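# Lift the weighted bar off its rack and hold it

## Task

Take hold of the weighted bar and raise the whole of it by no less than three finger-widths above where it rested on its rack, then keep it motionless in the air, still gripped and touching nothing else. At the end, no motor of either hand may show moving in hand_stopped_by.

## Robot and tools

ROBOT. A humanoid upper body stands on a mount past the table's -x edge and faces roughly +x. left_arm (a left hand) is on the +y side; right_arm (a right hand) is on the -y side. The body may be slightly rotated or tilted.

SCENE FRAME. Metres. z = 0 is the table top and +z is up. +x runs across the table away from the robot; the near table edge is at x = 0.18. Shoulders sit about 0.28 m above the pelvis, 0.06 m toward +x, and 0.10 m to either side. A hand point cannot get farther than 0.62 m from its shoulder. Reported hand positions grow less accurate at long reach.

HAND POINT. This point is fixed to the palm, 0.05 m in front of it, where the index pad and thumb tip meet in a pinch. Its axes: +z along the straight fingers, +y out of the palm. +x runs across the palm away from the thumb on the right hand and toward the thumb on the left hand. Straight fingers extend 0.06 to 0.07 m past the point. A wrist bracket on the little-finger side sticks out and can collide.

ROW (28 numbers, each in [-1, 1]). The first 14 are for left_arm, the next 14 for right_arm, and both arms are always sent.
- dx, dy, dz, rx, ry, rz: an offset, not a pose. It is measured from that hand point's pose at the start of the action and expressed in the hand point's own axes. 1.0 equals 0.6 m or 180 degrees, and rx, ry, rz together form one rotation vector.
- little, ring, middle, index, thumb_bend, thumb_turn: absolute finger targets. +1 is open or straight, -1 is fully curled. For thumb_turn, -1 puts the thumb in front of the palm and +1 beside it. A pinch is roughly index -0.22, thumb_bend -0.75, thumb_turn -0.57. For a whole-hand wrap around objects 0.035 to 0.08 m thick, turn the thumb fully in front before reaching the object.
- force_limit: the fingertip load at which a closing motor halts. It scales linearly from about 0 N at -1 to 10 N at +1 (15 N for the two thumb motors).
- speed: scales from near zero at -1 to full at +1. At full speed a finger's full travel takes 0.6 s. For a gentle grip, close at -0.9 or lower.
The hand's eight numbers never mean 'unchanged'. To keep a hand as it is, resend its last eight numbers. If none have been sent yet, send hand_measured followed by hand_force_limit and hand_speed. A motor starts only when its target changes by 0.01 or more. It then runs until it arrives or hits force_limit, and after that it locks.

TOOLS
- execute_actions(actions): a list of actions. Each action is a table of up to 15 rows, one row per 1/30 s control step, so an action lasts 0.5 s. A short table repeats its last row for the remaining steps. Every row's offset is taken from the pose at the action's start, not from the row before it. In a call's first action, the start is the last pose reported in this scene. Each step is clipped to within 70 mm and 16 degrees of the measured pose, so large offsets need several actions. An empty list only returns the state and images.
- move(target, speed, blocking): target is one 28-number row. Its offsets are counted from the pose in the latest result showing one. Each hand point follows a straight path, taking the shorter way round when turning, for 0.5 to 10 s. speed is in m/s, from 0.002 to 0.5 (default 0.25), and turning is limited to twice that value in rad/s. The path does not avoid obstacles or the other arm, and the hand can lag behind it or overshoot. With blocking=false the call returns after 0.5 s. Until the move has ended, use wait or stop before sending anything else.
- wait(seconds): 0 to 10. Each arm keeps its last command.
- stop(): brakes a running move. Braking needs space.
- zoom_image(camera, region): camera is one of cam_head, cam_high, cam_left_wrist, cam_right_wrist. region is [x0, y0, x1, y1] in image pixels, at most 504 by 504. All images are 896x504.
- show_instructions(): shows the reference pages.
- finished_scene(scene): ends the current scene, given its number. This cannot be undone.

RESULTS
- State line: each arm's end_effector_position (m) and end_effector_quat_wxyz in the scene frame.
- Hand target lines: where each controller is currently driving.
- 'pose unreachable': a clearance check altered or blocked that arm's command.
- HELD in step readings: that step was held back for that arm.
- move: line: done, off_target, moving, held or fault, plus the distance to the pose. limits=paced means the command was clipped. limits=held means some steps were blocked, after which the arm may catch up quickly.
- Per hand, six values each, in motor order:
  - hand_measured: position on the target scale.
  - hand_stopped_by: moving, target, force, stalled or fault.
  - hand_load_n: fingertip load in N, positive when pushed open. Loads near 0 mean the grip has been lost.
- hand_force_limit and hand_speed echo your settings.
- Heat: MOTOR HOT appears from 90 °C. At 120 °C you get OVER-TEMPERATURE FAULT and that arm drops.
- Camera calibration lists K, distortion and T_world_to_cam for each camera.

AVOID
- Knocking anything off the table.
- Dropping or letting the bar slip.
- Arms hitting or pressing on each other, including any hand part.
- Hard or fast contacts. Joint load limits are 22.2 N m, or 4.45 N m for wrist pitch and yaw, and the held bar's weight counts. Exceeding one stops that arm for 10 s.
- To tighten a grip, raise force_limit and send a target more closed than hand_measured. To loosen, send a target more open.
- Before finishing, make sure no hand motor still reads moving.

Each tool is called after "Call:" by a JSON object that holds its "method" and its "body".

## Session

Call:
{"method": "execute_actions", "body": {"actions": []}}

Scene clock: 0.00 s.
left_arm: end_effector_position=(+0.1840, +0.1142, +0.4278) hand_measured=(+1.000, +1.000, +1.000, +1.000, +1.000, +1.000) hand_load_n=(+0.0, +0.0, +0.0, +0.0, +0.0, +0.0) hand_stopped_by=(target, target, target, target, target, target) hand_force_limit=0.00 hand_speed=-0.80 end_effector_quat_wxyz=(+0.051, +0.102, -0.123, +0.986) | right_arm: end_effector_position=(+0.1929, -0.1005, +0.4111) hand_measured=(+1.000, +1.000, +1.000, +1.000, +1.000, +1.000) hand_load_n=(+0.0, +0.0, +0.0, +0.0, +0.0, +0.0) hand_stopped_by=(target, target, target, target, target, target) hand_force_limit=0.00 hand_speed=-0.80 end_effector_quat_wxyz=(+0.973, -0.168, +0.160, +0.014)
Joint positions: left_arm=[-0.177  0.434  0.155 -0.482 -0.394 -0.892 -0.187] | right_arm=[-0.038 -0.445 -0.2   -0.467  0.398 -0.915  0.223]
Joint velocities: left_arm=[-0.002 -0.012 -0.012 -0.002  0.     0.     0.   ] | right_arm=[-0.009  0.011 -0.011  0.002 -0.017  0.     0.   ]
Motor temperatures (°C, as the motors report them): left_arm=[50 39 48 40 40 33 32] | right_arm=[53 42 48 41 41 31 33]
Hand target (left_arm): +0.184, +0.114, +0.428; +0.051, +0.102, -0.123, +0.986
Hand target (right_arm): +0.193, -0.100, +0.411; +0.973, -0.168, +0.160, +0.014
camera_calibration (this result's frames):
cam_left_wrist: T_world_to_cam=[[0.290971, 0.935347, 0.201152, -0.248145], [-0.903893, 0.337662, -0.262607, 0.246098], [-0.31355, -0.105409, 0.943703, -0.200368], [0, 0, 0, 1]] pos_world=[0.231824, 0.127883, 0.30363]
cam_right_wrist: T_world_to_cam=[[-0.160812, 0.934322, -0.318092, 0.251721], [-0.963559, -0.218419, -0.154424, 0.233415], [-0.213759, 0.281667, 0.935399, -0.186795], [0, 0, 0, 1]] pos_world=[0.22546, -0.131592, 0.290843]

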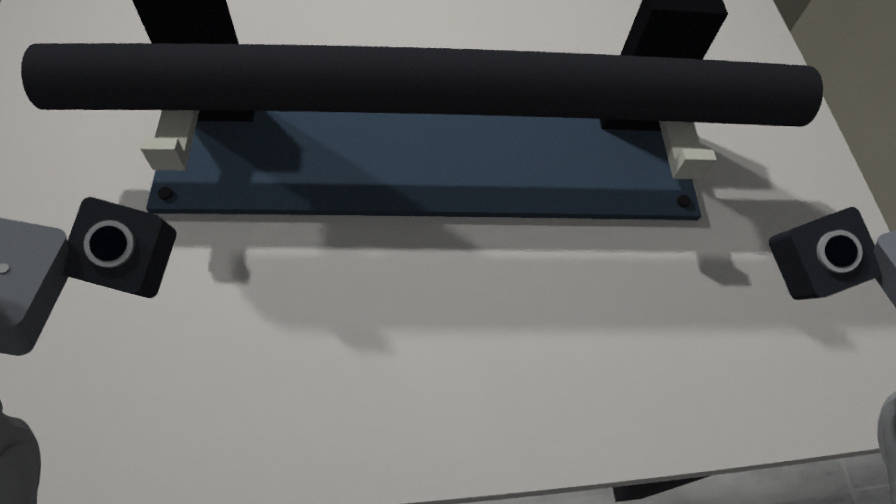

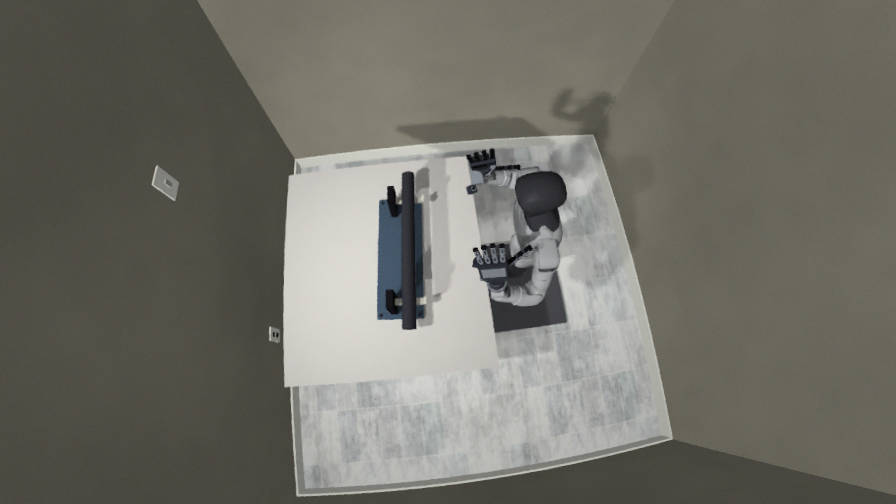

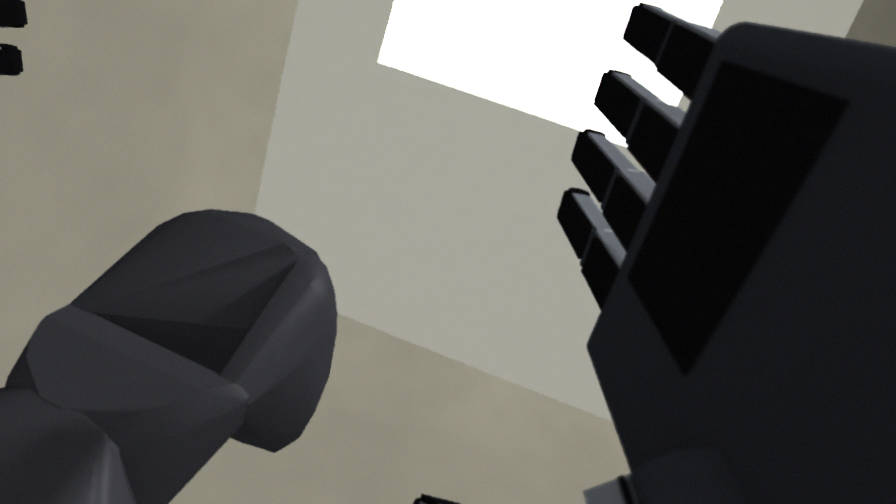

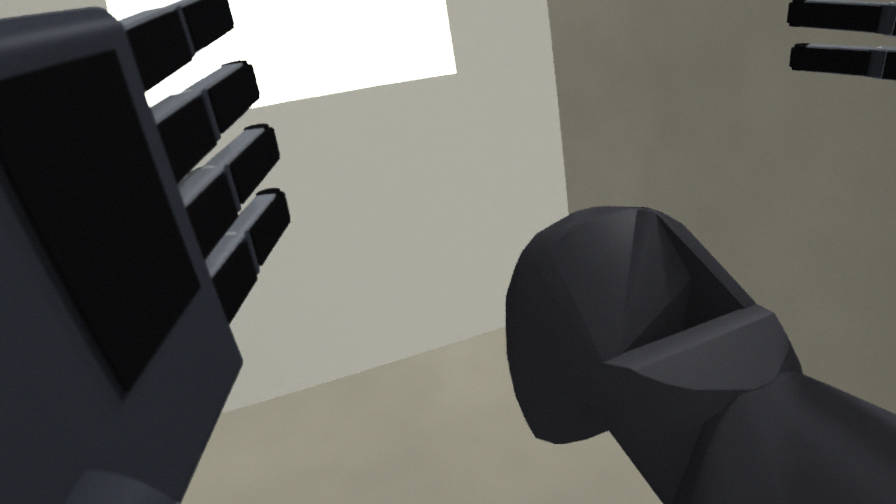

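Call:
{"method": "move", "body": {"target": [-0.4803,0.1242,-0.32,-0.479,-0.5436,0.1899, 1,1,1,1,1,-1,0.5,0.5, 0.4805,0.1253,-0.2403,-0.4227,0.5393,-0.1847, 1,1,1,1,1,-1,0.5,0.5], "speed": 0.15}}

Scene clock: 34.87 s.
left_arm: end_effector_position=(+0.4072, +0.0482, +0.1565) hand_measured=(+1.000, +1.000, +1.000, +1.000, +1.000, -1.000) hand_load_n=(+0.0, +0.0, +0.0, +0.0, +0.0, +0.0) hand_stopped_by=(target, target, target, target, target, target) hand_force_limit=0.50 hand_speed=0.50 end_effector_quat_wxyz=(+0.196, -0.626, +0.715, -0.243) | right_arm: end_effector_position=(+0.4255, -0.0973, +0.1918) hand_measured=(+1.000, +1.000, +1.000, +1.000, +1.000, -1.000) hand_load_n=(+0.0, +0.0, +0.0, +0.0, +0.0, +0.0) hand_stopped_by=(target, target, target, target, target, target) hand_force_limit=0.50 hand_speed=0.50 end_effector_quat_wxyz=(+0.257, -0.610, +0.689, -0.294)
Joint positions: left_arm=[-1.581  0.727 -1.135  0.113  0.192  0.882 -1.09 ] | right_arm=[-1.563 -0.906  1.106 -0.098 -0.218  1.176  1.012]
Joint velocities: left_arm=[ 0.003 -0.002 -0.002  0.    -0.009 -0.003 -0.003] | right_arm=[-0.012  0.008  0.005  0.003 -0.003 -0.001  0.01 ]
Motor temperatures (°C, as the motors report them): left_arm=[54 40 48 41 40 33 32] | right_arm=[54 44 48 41 41 31 33]
Hand target (left_arm): +0.408, +0.048, +0.158; +0.197, -0.625, +0.715, -0.244
Hand target (right_arm): +0.426, -0.096, +0.193; +0.259, -0.611, +0.688, -0.295
Off the commanded pose (left_arm): 0.026 m, 6 deg.
Off the commanded pose (right_arm): 0.029 m, 7 deg.
joint sent to its limit (left arm) — the command would take joint 1 (shoulder pitch) past its lower limit, so that joint was sent only as far as its limit.
joint sent to its limit (right arm) — the command would take joint 1 (shoulder pitch) past its lower limit, so that joint was sent only as far as its limit.
move: off_target (left_arm, right_arm)
camera_calibration (this result's frames):
cam_left_wrist: T_world_to_cam=[[0.817322, 0.069, 0.572035, -0.427303], [-0.292943, -0.805148, 0.515676, 0.0834188], [0.496154, -0.589047, -0.637852, 0.0598241], [0, 0, 0, 1]] pos_world=[0.343999, 0.131888, 0.239574]
cam_right_wrist: T_world_to_cam=[[-0.694904, 0.161137, -0.700816, 0.441848], [-0.201368, 0.891976, 0.404759, 0.100907], [0.690333, 0.42239, -0.58739, -0.0117622], [0, 0, 0, 1]] pos_world=[0.335481, -0.156236, 0.261902]

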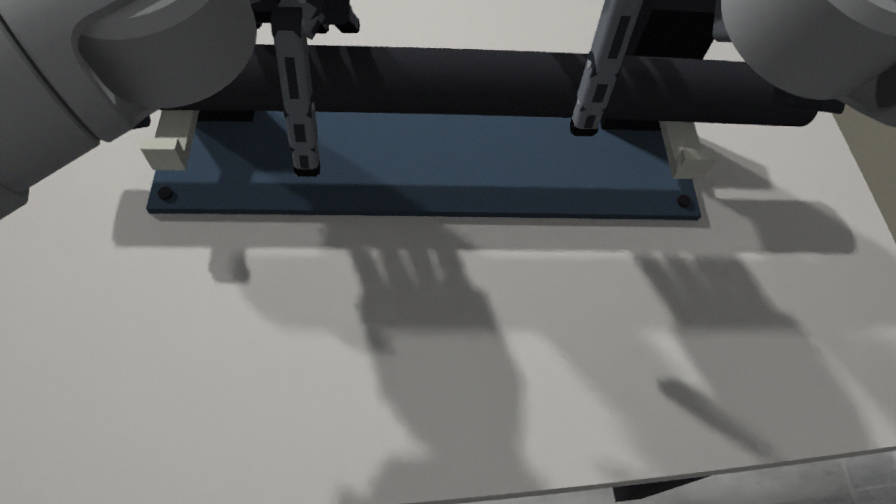

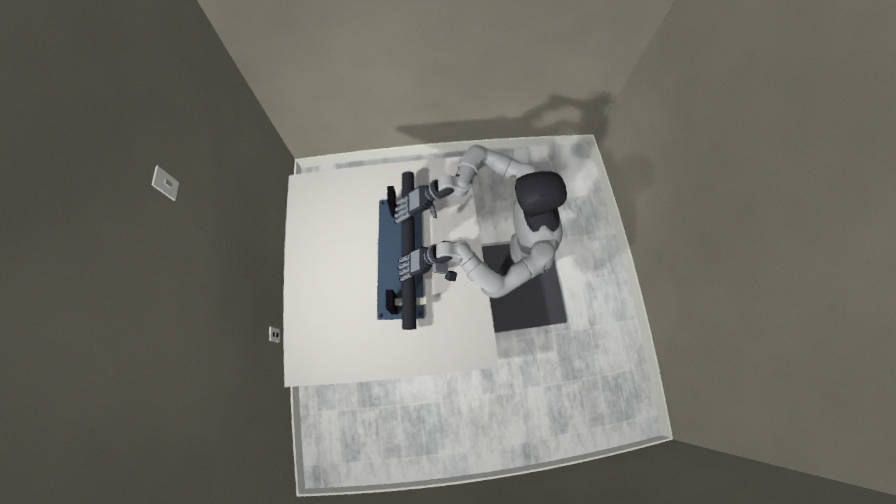

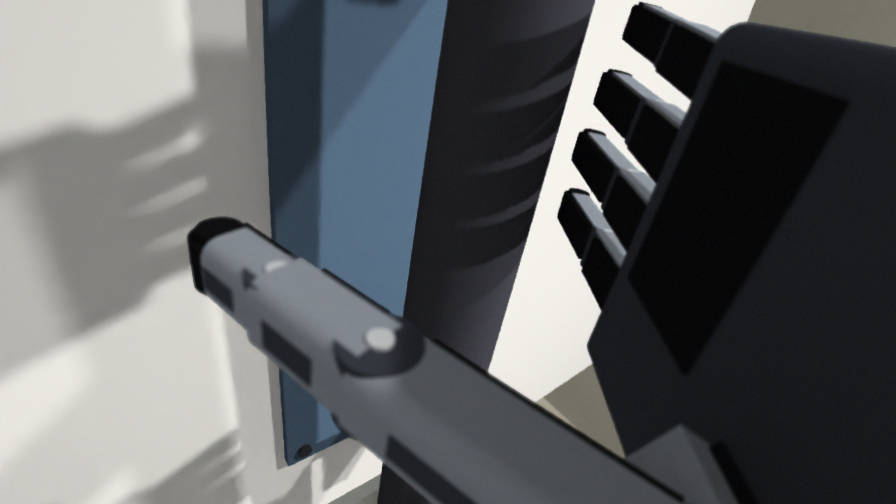

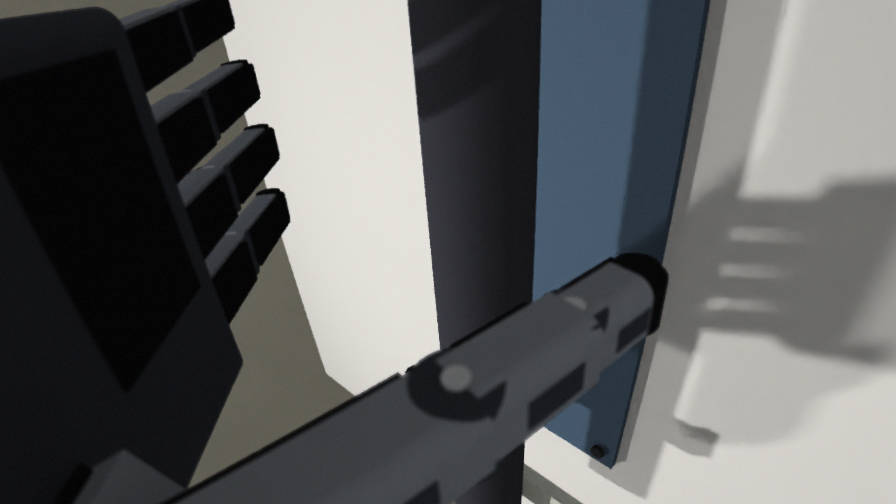

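Call:
{"method": "move", "body": {"target": [-0.027,-0.02,0.01,0,-0.0083,-0.0113, 1,1,1,1,1,-1,0.5,0.5, -0.02,0.033,0.05,0,-0.0119,-0.0115, 1,1,1,1,1,-1,0.5,0.5], "speed": 0.08}}

Scene clock: 51.90 s.
left_arm: end_effector_position=(+0.4216, +0.0633, +0.1575) hand_measured=(+1.000, +1.000, +1.000, +1.000, +1.000, -1.000) hand_load_n=(+0.0, +0.0, +0.0, +0.0, +0.0, +0.0) hand_stopped_by=(target, target, target, target, target, target) hand_force_limit=0.50 hand_speed=0.50 end_effector_quat_wxyz=(+0.200, -0.643, +0.700, -0.237) | right_arm: end_effector_position=(+0.4314, -0.0868, +0.1546) hand_measured=(+1.000, +1.000, +1.000, +1.000, +1.000, -1.000) hand_load_n=(+0.0, +0.0, +0.0, +0.0, +0.0, +0.0) hand_stopped_by=(target, target, target, target, target, target) hand_force_limit=0.50 hand_speed=0.50 end_effector_quat_wxyz=(-0.260, +0.631, -0.672, +0.288)
Joint positions: left_arm=[-1.581  0.725 -1.114  0.234  0.201  0.808 -1.095] | right_arm=[-1.458 -0.825  1.104 -0.032 -0.218  1.099  0.887]
Joint velocities: left_arm=[ 0.002  0.011 -0.011  0.006 -0.006 -0.003 -0.001] | right_arm=[-0.005  0.002  0.006 -0.003 -0.012 -0.001 -0.002]
Motor temperatures (°C, as the motors report them): left_arm=[68 40 50 40 40 33 32] | right_arm=[61 44 49 41 41 31 33]
Hand target (left_arm): +0.422, +0.063, +0.159; -0.201, +0.642, -0.701, +0.238
Hand target (right_arm): +0.432, -0.086, +0.155; -0.262, +0.630, -0.671, +0.289
Off the commanded pose (left_arm): 0.001 m, 0 deg.
Off the commanded pose (right_arm): 0.004 m, 1 deg.
joint sent to its limit (left arm) — the command would take joint 1 (shoulder pitch) past its lower limit, so that joint was sent only as far as its limit.
move: off_target (right_arm)
camera_calibration (this result's frames):
cam_left_wrist: T_world_to_cam=[[0.81565, 0.107451, 0.568481, -0.441947], [-0.253175, -0.817232, 0.517721, 0.082916], [0.52021, -0.566204, -0.639371, 0.0508133], [0, 0, 0, 1]] pos_world=[0.355033, 0.14402, 0.2408]
cam_right_wrist: T_world_to_cam=[[-0.706654, 0.117291, -0.69777, 0.418941], [-0.246298, 0.883713, 0.39798, 0.127473], [0.663308, 0.453094, -0.595591, -0.0265859], [0, 0, 0, 1]] pos_world=[0.345077, -0.149741, 0.225758]

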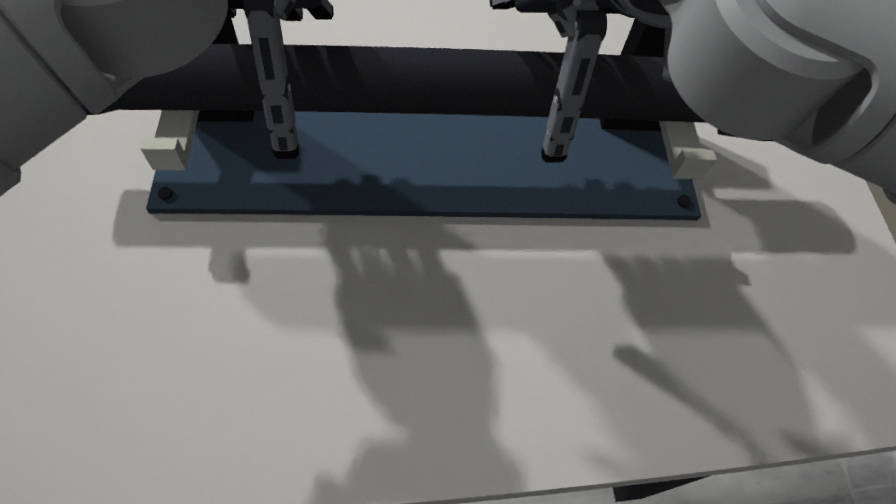

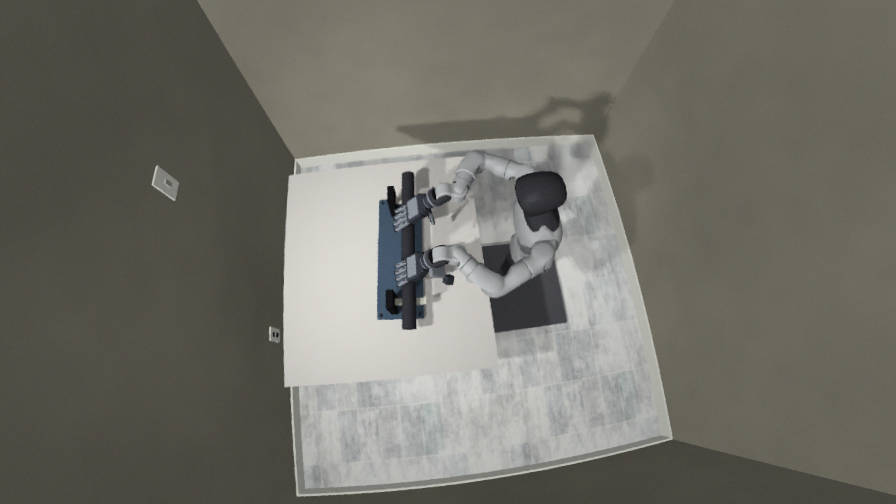

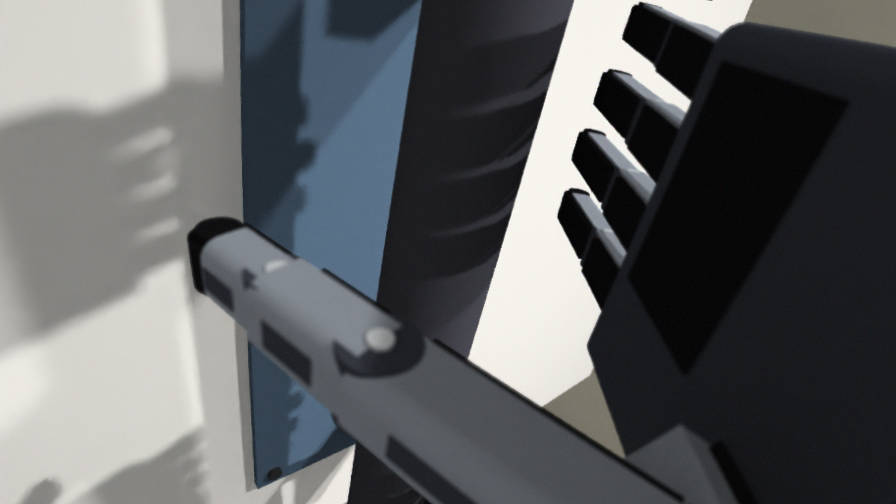

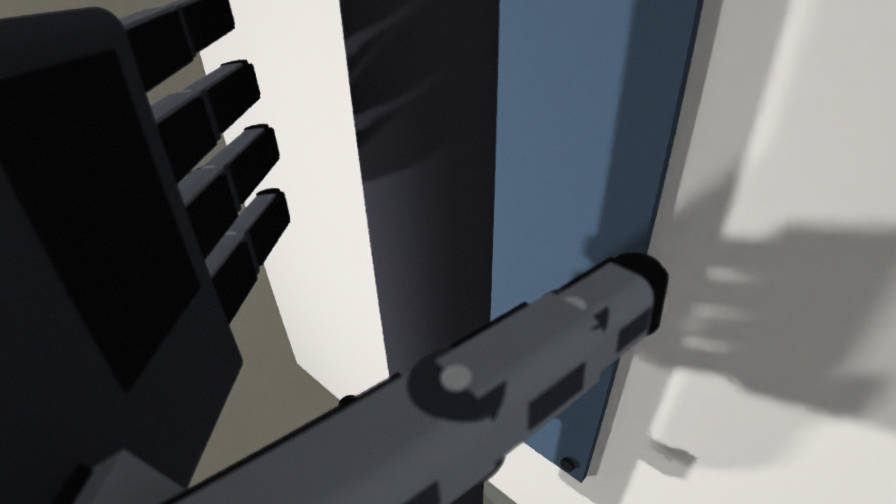

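Call:
{"method": "move", "body": {"target": [0,0,0.095,0,0,0, 1,1,1,1,1,-1,0.5,0.5, 0,-0.004,0.095,0,0,0, 1,1,1,1,1,-1,0.5,0.5], "speed": 0.07}}

Scene clock: 57.27 s.
left_arm: end_effector_position=(+0.4554, +0.0610, +0.1098) hand_measured=(+1.000, +1.000, +1.000, +1.000, +1.000, -1.000) hand_load_n=(+0.0, +0.0, +0.0, +0.0, +0.0, +0.0) hand_stopped_by=(target, target, target, target, target, target) hand_force_limit=0.50 hand_speed=0.50 end_effector_quat_wxyz=(-0.197, +0.646, -0.699, +0.236) | right_arm: end_effector_position=(+0.4697, -0.0915, +0.1129) hand_measured=(+1.000, +1.000, +1.000, +1.000, +1.000, -1.000) hand_load_n=(+0.0, +0.0, +0.0, +0.0, +0.0, +0.0) hand_stopped_by=(target, target, target, target, target, target) hand_force_limit=0.50 hand_speed=0.50 end_effector_quat_wxyz=(-0.252, +0.635, -0.669, +0.293)
Joint positions: left_arm=[-1.533  0.514 -1.114  0.723  0.201  0.514 -0.924] | right_arm=[-1.421 -0.637  1.104  0.432 -0.218  0.8    0.742]
Joint velocities: left_arm=[-0.012  0.003  0.003  0.008  0.003 -0.006  0.   ] | right_arm=[-0.011 -0.005  0.005  0.008  0.005 -0.003  0.   ]
Motor temperatures (°C, as the motors report them): left_arm=[71 40 50 40 40 33 32] | right_arm=[63 44 50 41 41 31 34]
Hand target (left_arm): +0.456, +0.059, +0.111; -0.196, +0.645, -0.699, +0.238
Hand target (right_arm): +0.470, -0.090, +0.113; -0.253, +0.635, -0.669, +0.291
Off the commanded pose (left_arm): 0.003 m, 1 deg.
Off the commanded pose (right_arm): 0.006 m, 1 deg.
move: off_target (right_arm)
camera_calibration (this result's frames):
cam_left_wrist: T_world_to_cam=[[0.818629, 0.113701, 0.562955, -0.443241], [-0.245265, -0.817118, 0.521692, 0.110271], [0.519318, -0.565145, -0.64103, 0.00204894], [0, 0, 0, 1]] pos_world=[0.388832, 0.141659, 0.193311]
cam_right_wrist: T_world_to_cam=[[-0.711397, 0.100463, -0.695572, 0.417943], [-0.246034, 0.891498, 0.380392, 0.160204], [0.658317, 0.441744, -0.609492, -0.0717596], [0, 0, 0, 1]] pos_world=[0.38398, -0.15311, 0.186033]

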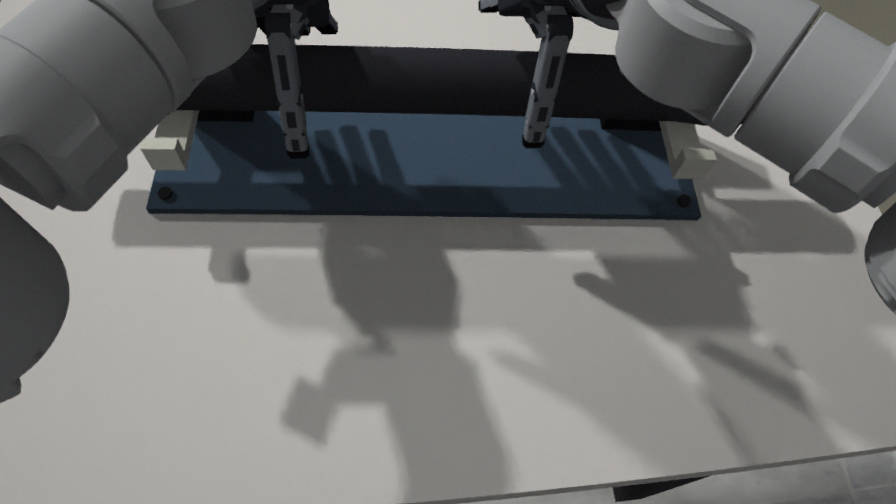

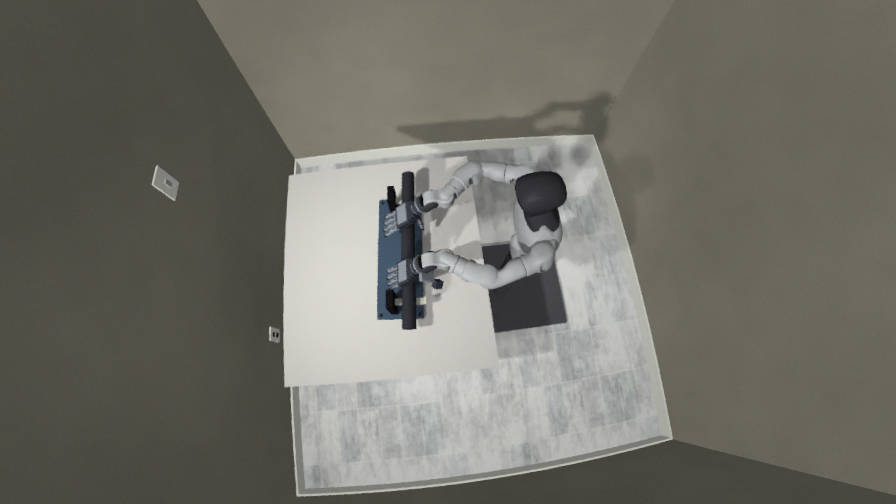

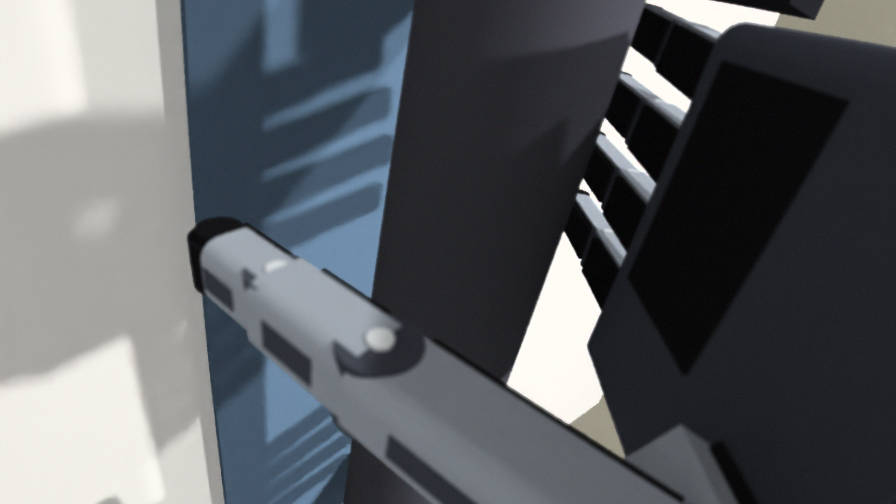

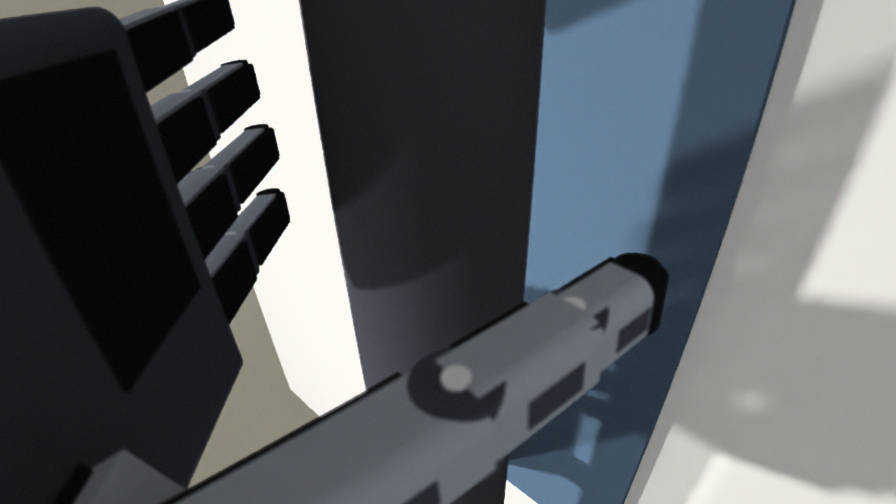

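Call:
{"method": "move", "body": {"target": [0,0.01,0.05,0,0,0, 1,1,1,1,1,-1,0.5,0.5, 0,0.028,0.053,0,0,0, 1,1,1,1,1,-1,0.5,0.5], "speed": 0.05}}

Scene clock: 60.77 s.
left_arm: end_effector_position=(+0.4676, +0.0609, +0.0798) hand_measured=(+1.000, +1.000, +1.000, +1.000, +1.000, -1.000) hand_load_n=(+0.0, +0.0, +0.0, +0.0, +0.0, +0.0) hand_stopped_by=(target, target, target, target, target, target) hand_force_limit=0.50 hand_speed=0.50 end_effector_quat_wxyz=(-0.196, +0.647, -0.699, +0.233) | right_arm: end_effector_position=(+0.4776, -0.0933, +0.0779) hand_measured=(+1.000, +1.000, +1.000, +1.000, +1.000, -1.000) hand_load_n=(+0.0, +0.0, +0.0, +0.0, +0.0, +0.0) hand_stopped_by=(target, target, target, target, target, target) hand_force_limit=0.50 hand_speed=0.50 end_effector_quat_wxyz=(-0.248, +0.638, -0.668, +0.294)
Joint positions: left_arm=[-1.539  0.341 -1.114  1.141  0.201  0.276 -0.813] | right_arm=[-1.371 -0.531  1.104  0.652 -0.218  0.668  0.634]
Joint velocities: left_arm=[-0.038 -0.04   0.     0.103  0.012 -0.059  0.   ] | right_arm=[-0.008 -0.002  0.006 -0.005 -0.006 -0.002  0.   ]
Motor temperatures (°C, as the motors report them): left_arm=[73 40 50 40 40 33 33] | right_arm=[64 44 50 41 41 31 34]
Hand target (left_arm): +0.468, +0.059, +0.081; -0.195, +0.647, -0.699, +0.236
Hand target (right_arm): +0.478, -0.093, +0.078; -0.248, +0.639, -0.666, +0.294
Off the commanded pose (left_arm): 0.003 m, 0 deg.
Off the commanded pose (right_arm): 0.003 m, 1 deg.
move: done
camera_calibration (this result's frames):
cam_left_wrist: T_world_to_cam=[[0.821097, 0.11558, 0.558964, -0.437255], [-0.239763, -0.818858, 0.521522, 0.126426], [0.51799, -0.562239, -0.64465, -0.0228842], [0, 0, 0, 1]] pos_world=[0.401195, 0.141197, 0.163724]
cam_right_wrist: T_world_to_cam=[[-0.715188, 0.0932729, -0.692681, 0.400262], [-0.246202, 0.893913, 0.374572, 0.177845], [0.654134, 0.438429, -0.616352, -0.095273], [0, 0, 0, 1]] pos_world=[0.39237, -0.154541, 0.151916]

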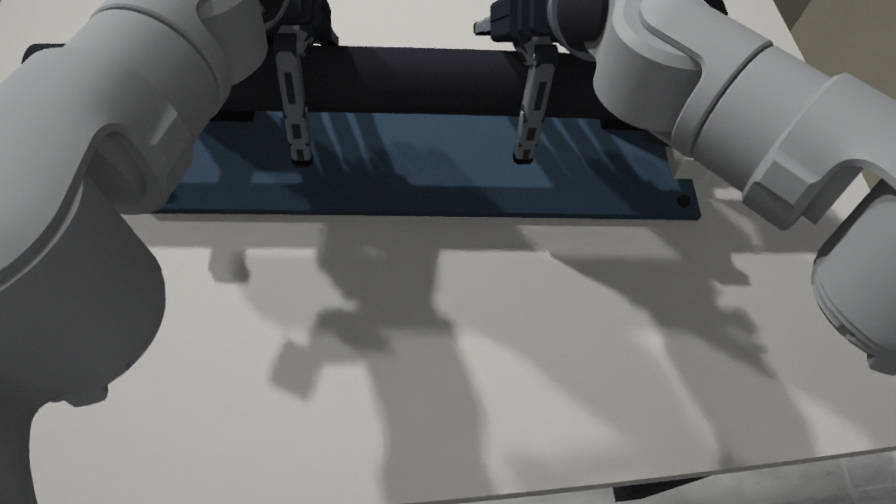

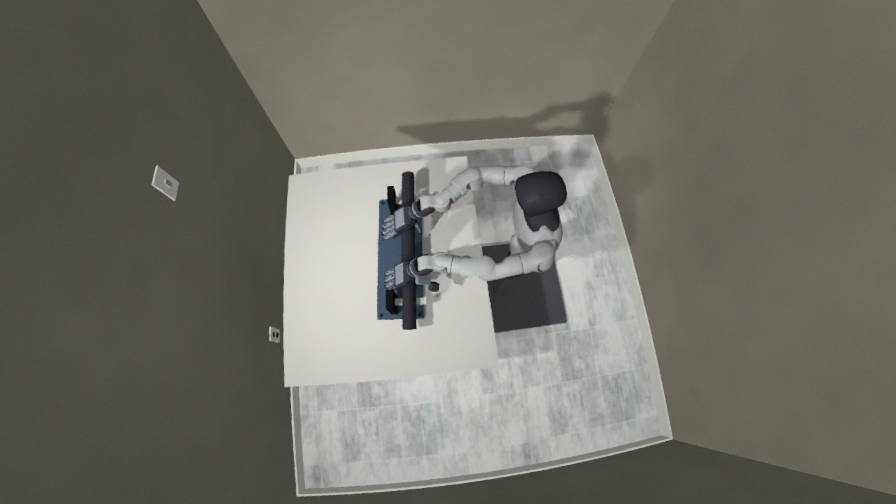

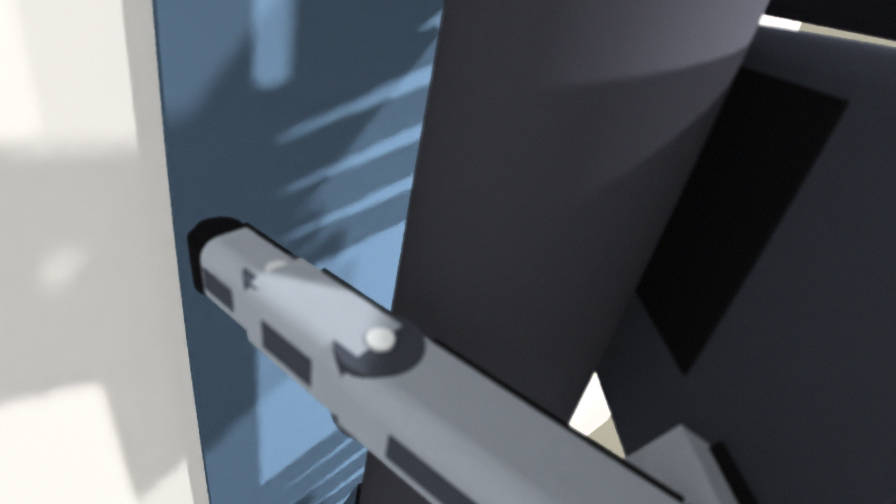

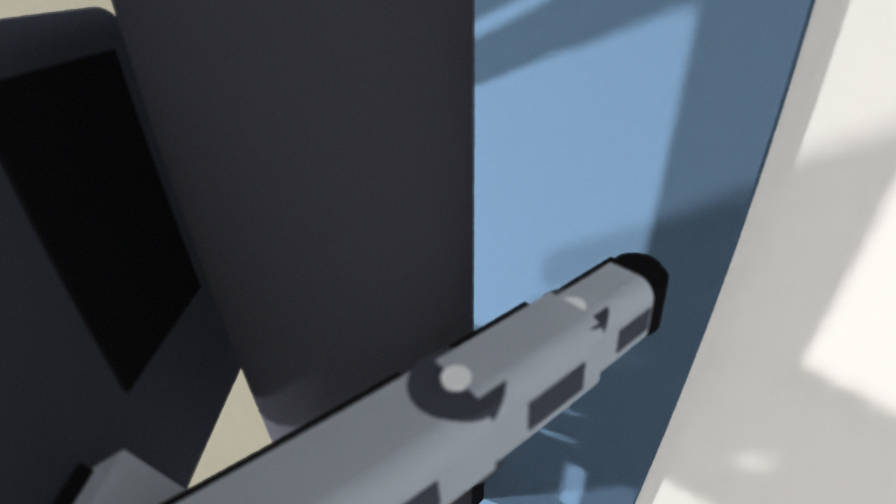

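Call:
{"method": "move", "body": {"target": [0,0,0,0,0,0, -1,-1,-1,-1,-1,-1,1,-0.3, 0,0,0,0,0,0, -1,-1,-1,-1,-1,-1,1,-0.3], "speed": 0.05}}

Scene clock: 63.67 s.
left_arm: end_effector_position=(+0.4672, +0.0606, +0.0782) hand_measured=(-0.390, -0.390, -0.402, -0.408, +0.142, -1.000) hand_load_n=(+8.5, +9.0, +11.5, +11.5, +17.0, +3.5) hand_stopped_by=(force, force, force, force, force, target) hand_force_limit=1.00 hand_speed=-0.30 end_effector_quat_wxyz=(-0.195, +0.645, -0.700, +0.234) | right_arm: end_effector_position=(+0.4746, -0.0929, +0.0757) hand_measured=(-0.410, -0.378, -0.346, -0.316, +0.168, -1.000) hand_load_n=(+11.0, +10.0, +5.0, +5.0, +19.5, +1.5) hand_stopped_by=(force, force, force, force, force, target) hand_force_limit=1.00 hand_speed=-0.30 end_effector_quat_wxyz=(-0.244, +0.642, -0.668, +0.288)
Joint positions: left_arm=[-1.534  0.34  -1.113  1.143  0.201  0.266 -0.808] | right_arm=[-1.367 -0.534  1.103  0.65  -0.218  0.66   0.645]
Joint velocities: left_arm=[-0.005  0.    -0.009  0.     0.009  0.     0.   ] | right_arm=[ 0.014  0.006 -0.011  0.009  0.011  0.     0.   ]
Motor temperatures (°C, as the motors report them): left_arm=[75 40 49 40 40 33 33] | right_arm=[65 44 49 41 41 31 34]
Hand target (left_arm): +0.468, +0.061, +0.080; -0.196, +0.647, -0.699, +0.233
Hand target (right_arm): +0.477, -0.093, +0.078; -0.248, +0.638, -0.668, +0.294
Off the commanded pose (left_arm): 0.002 m, 0 deg.
Off the commanded pose (right_arm): 0.004 m, 1 deg.
move: off_target (right_arm)
camera_calibration (this result's frames):
cam_left_wrist: T_world_to_cam=[[0.821618, 0.111565, 0.559015, -0.436039], [-0.244766, -0.81661, 0.522722, 0.12901], [0.514814, -0.566305, -0.643634, -0.0222272], [0, 0, 0, 1]] pos_world=[0.401277, 0.14141, 0.162009]
cam_right_wrist: T_world_to_cam=[[-0.725644, 0.0900385, -0.682153, 0.400456], [-0.246372, 0.891669, 0.379772, 0.177085], [0.642449, 0.443643, -0.624852, -0.0881853], [0, 0, 0, 1]] pos_world=[0.390872, -0.154835, 0.150818]

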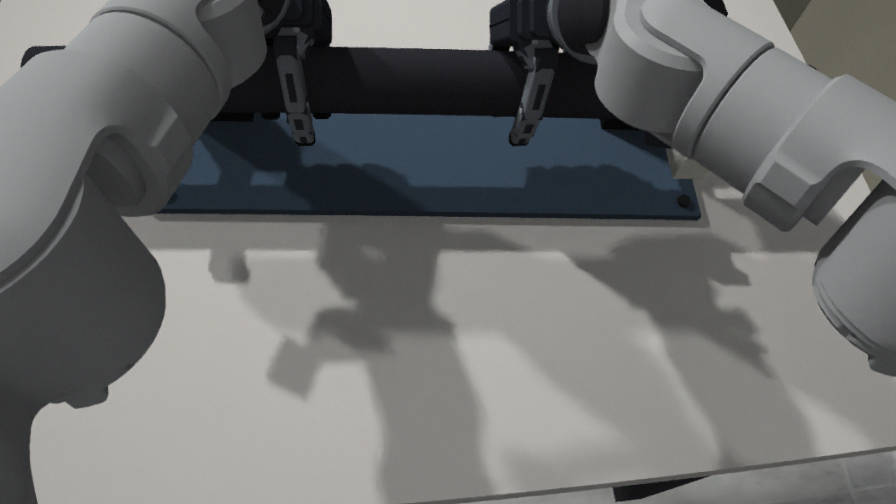

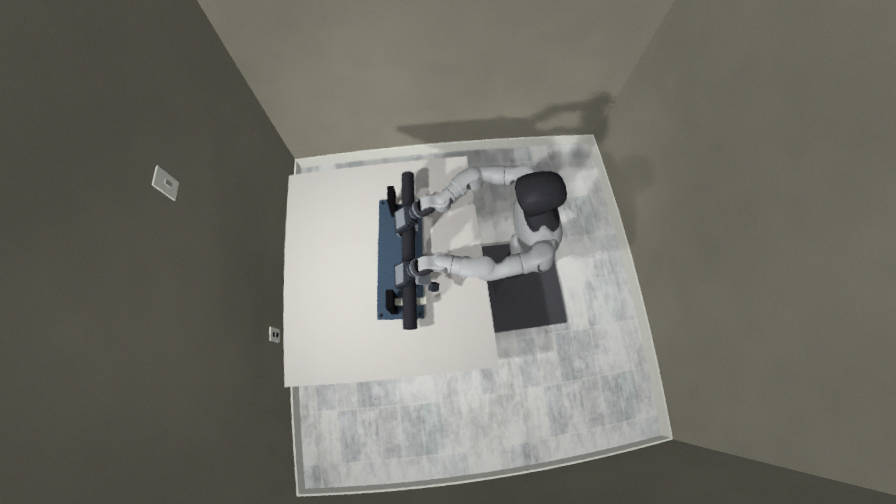

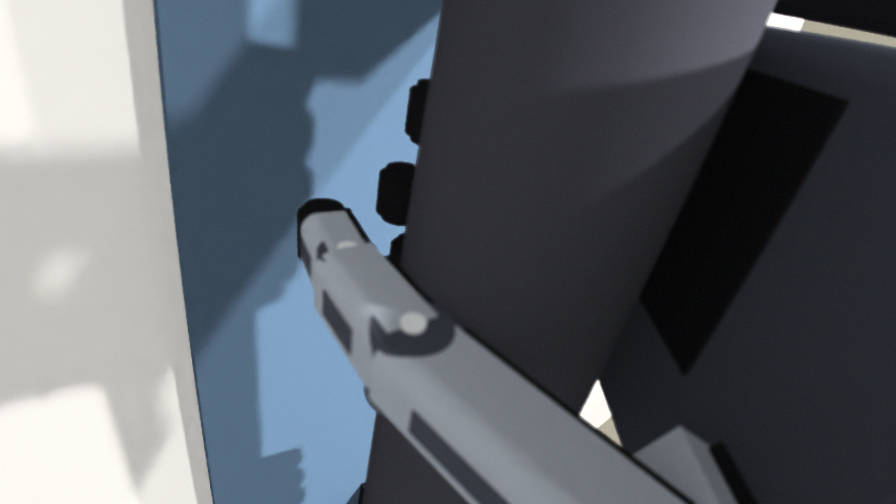

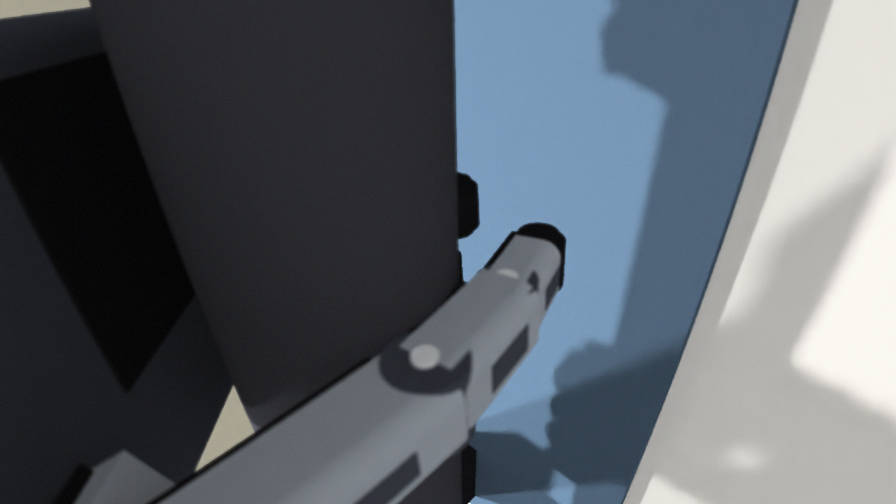

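Call:
{"method": "move", "body": {"target": [0,0,0,0,0,0, -0.95,-0.95,-0.95,-0.95,-0.95,-1,1,-0.3, 0,0,0,0,0,0, -0.95,-0.95,-0.95,-0.95,-0.95,-1,1,-0.3], "speed": 0.05}}

Scene clock: 66.10 s.
left_arm: end_effector_position=(+0.4670, +0.0606, +0.0781) hand_measured=(-0.402, -0.400, -0.402, -0.408, +0.144, -1.000) hand_load_n=(+10.5, +10.5, +9.5, +10.0, +18.0, +5.5) hand_stopped_by=(force, force, force, force, force, target) hand_force_limit=1.00 hand_speed=-0.30 end_effector_quat_wxyz=(+0.194, -0.644, +0.702, -0.235) | right_arm: end_effector_position=(+0.4747, -0.0930, +0.0754) hand_measured=(-0.410, -0.388, -0.366, -0.338, +0.170, -1.000) hand_load_n=(+7.5, +10.5, +11.0, +10.5, +22.0, +2.5) hand_stopped_by=(force, force, force, force, force, target) hand_force_limit=1.00 hand_speed=-0.30 end_effector_quat_wxyz=(-0.245, +0.642, -0.667, +0.288)
Joint positions: left_arm=[-1.534  0.342 -1.113  1.143  0.201  0.26  -0.808] | right_arm=[-1.366 -0.535  1.103  0.65  -0.218  0.655  0.643]
Joint velocities: left_arm=[-0.008  0.003  0.008  0.     0.     0.     0.   ] | right_arm=[ 0.002 -0.005 -0.018 -0.002  0.006  0.     0.   ]
Motor temperatures (°C, as the motors report them): left_arm=[77 40 49 40 40 33 33] | right_arm=[66 44 49 41 41 31 34]
Hand target (left_arm): +0.467, +0.061, +0.078; -0.195, +0.645, -0.700, +0.234
Hand target (right_arm): +0.475, -0.093, +0.076; -0.244, +0.642, -0.668, +0.288
Off the commanded pose (left_arm): 0.000 m, 0 deg.
Off the commanded pose (right_arm): 0.000 m, 0 deg.
move: done
camera_calibration (this result's frames):
cam_left_wrist: T_world_to_cam=[[0.822177, 0.108606, 0.558776, -0.435918], [-0.248242, -0.814958, 0.523659, 0.130474], [0.512251, -0.569252, -0.643079, -0.0208515], [0, 0, 0, 1]] pos_world=[0.401472, 0.141805, 0.161847]
cam_right_wrist: T_world_to_cam=[[-0.725111, 0.0880242, -0.682983, 0.399973], [-0.249339, 0.890941, 0.379545, 0.178603], [0.641906, 0.445506, -0.624084, -0.0880253], [0, 0, 0, 1]] pos_world=[0.391062, -0.155117, 0.150452]

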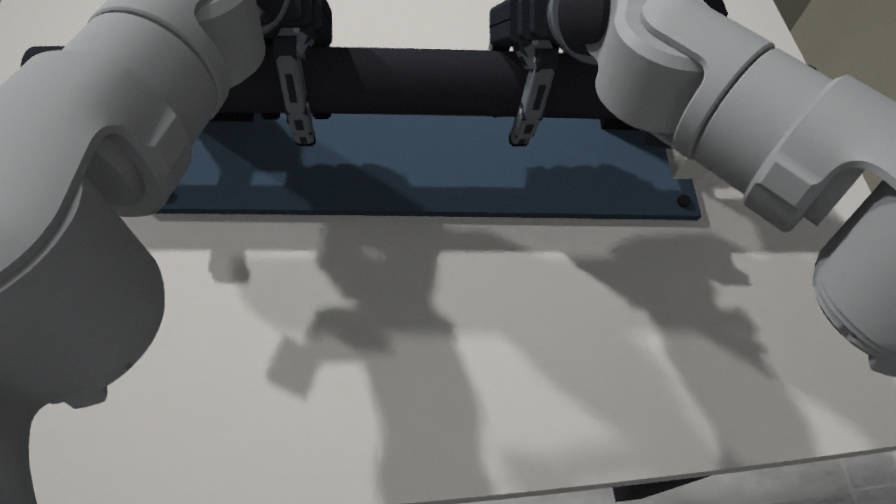

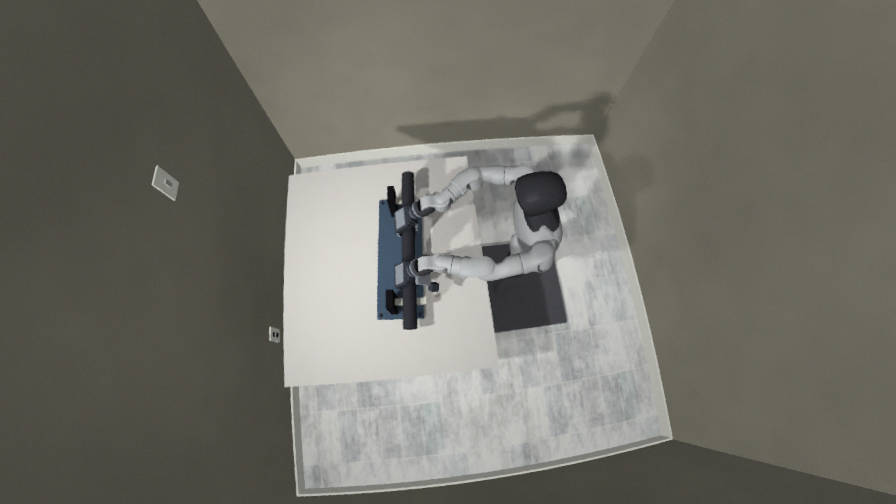

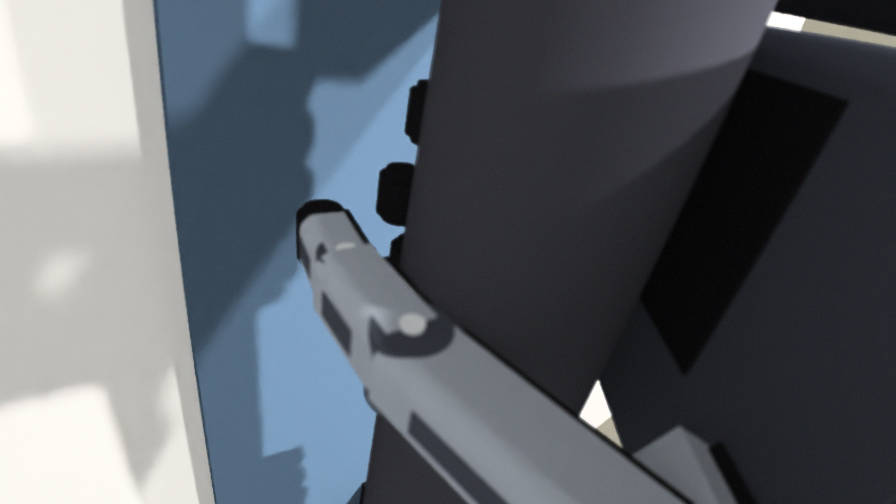

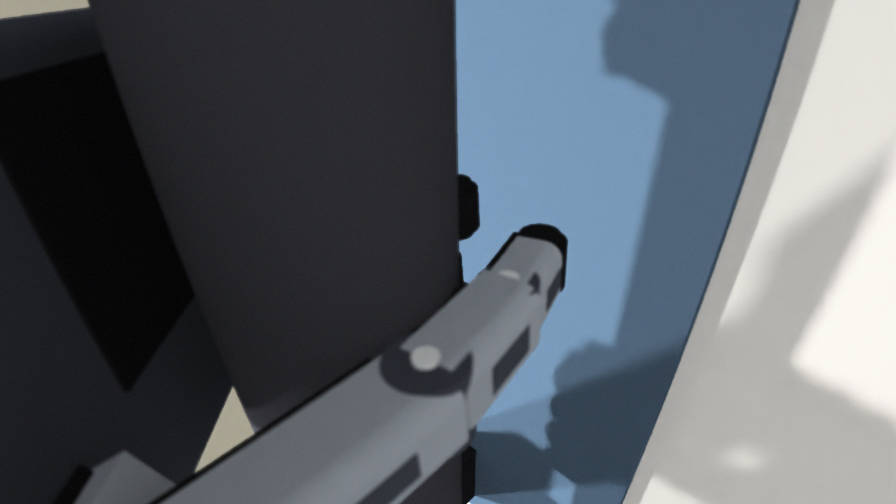

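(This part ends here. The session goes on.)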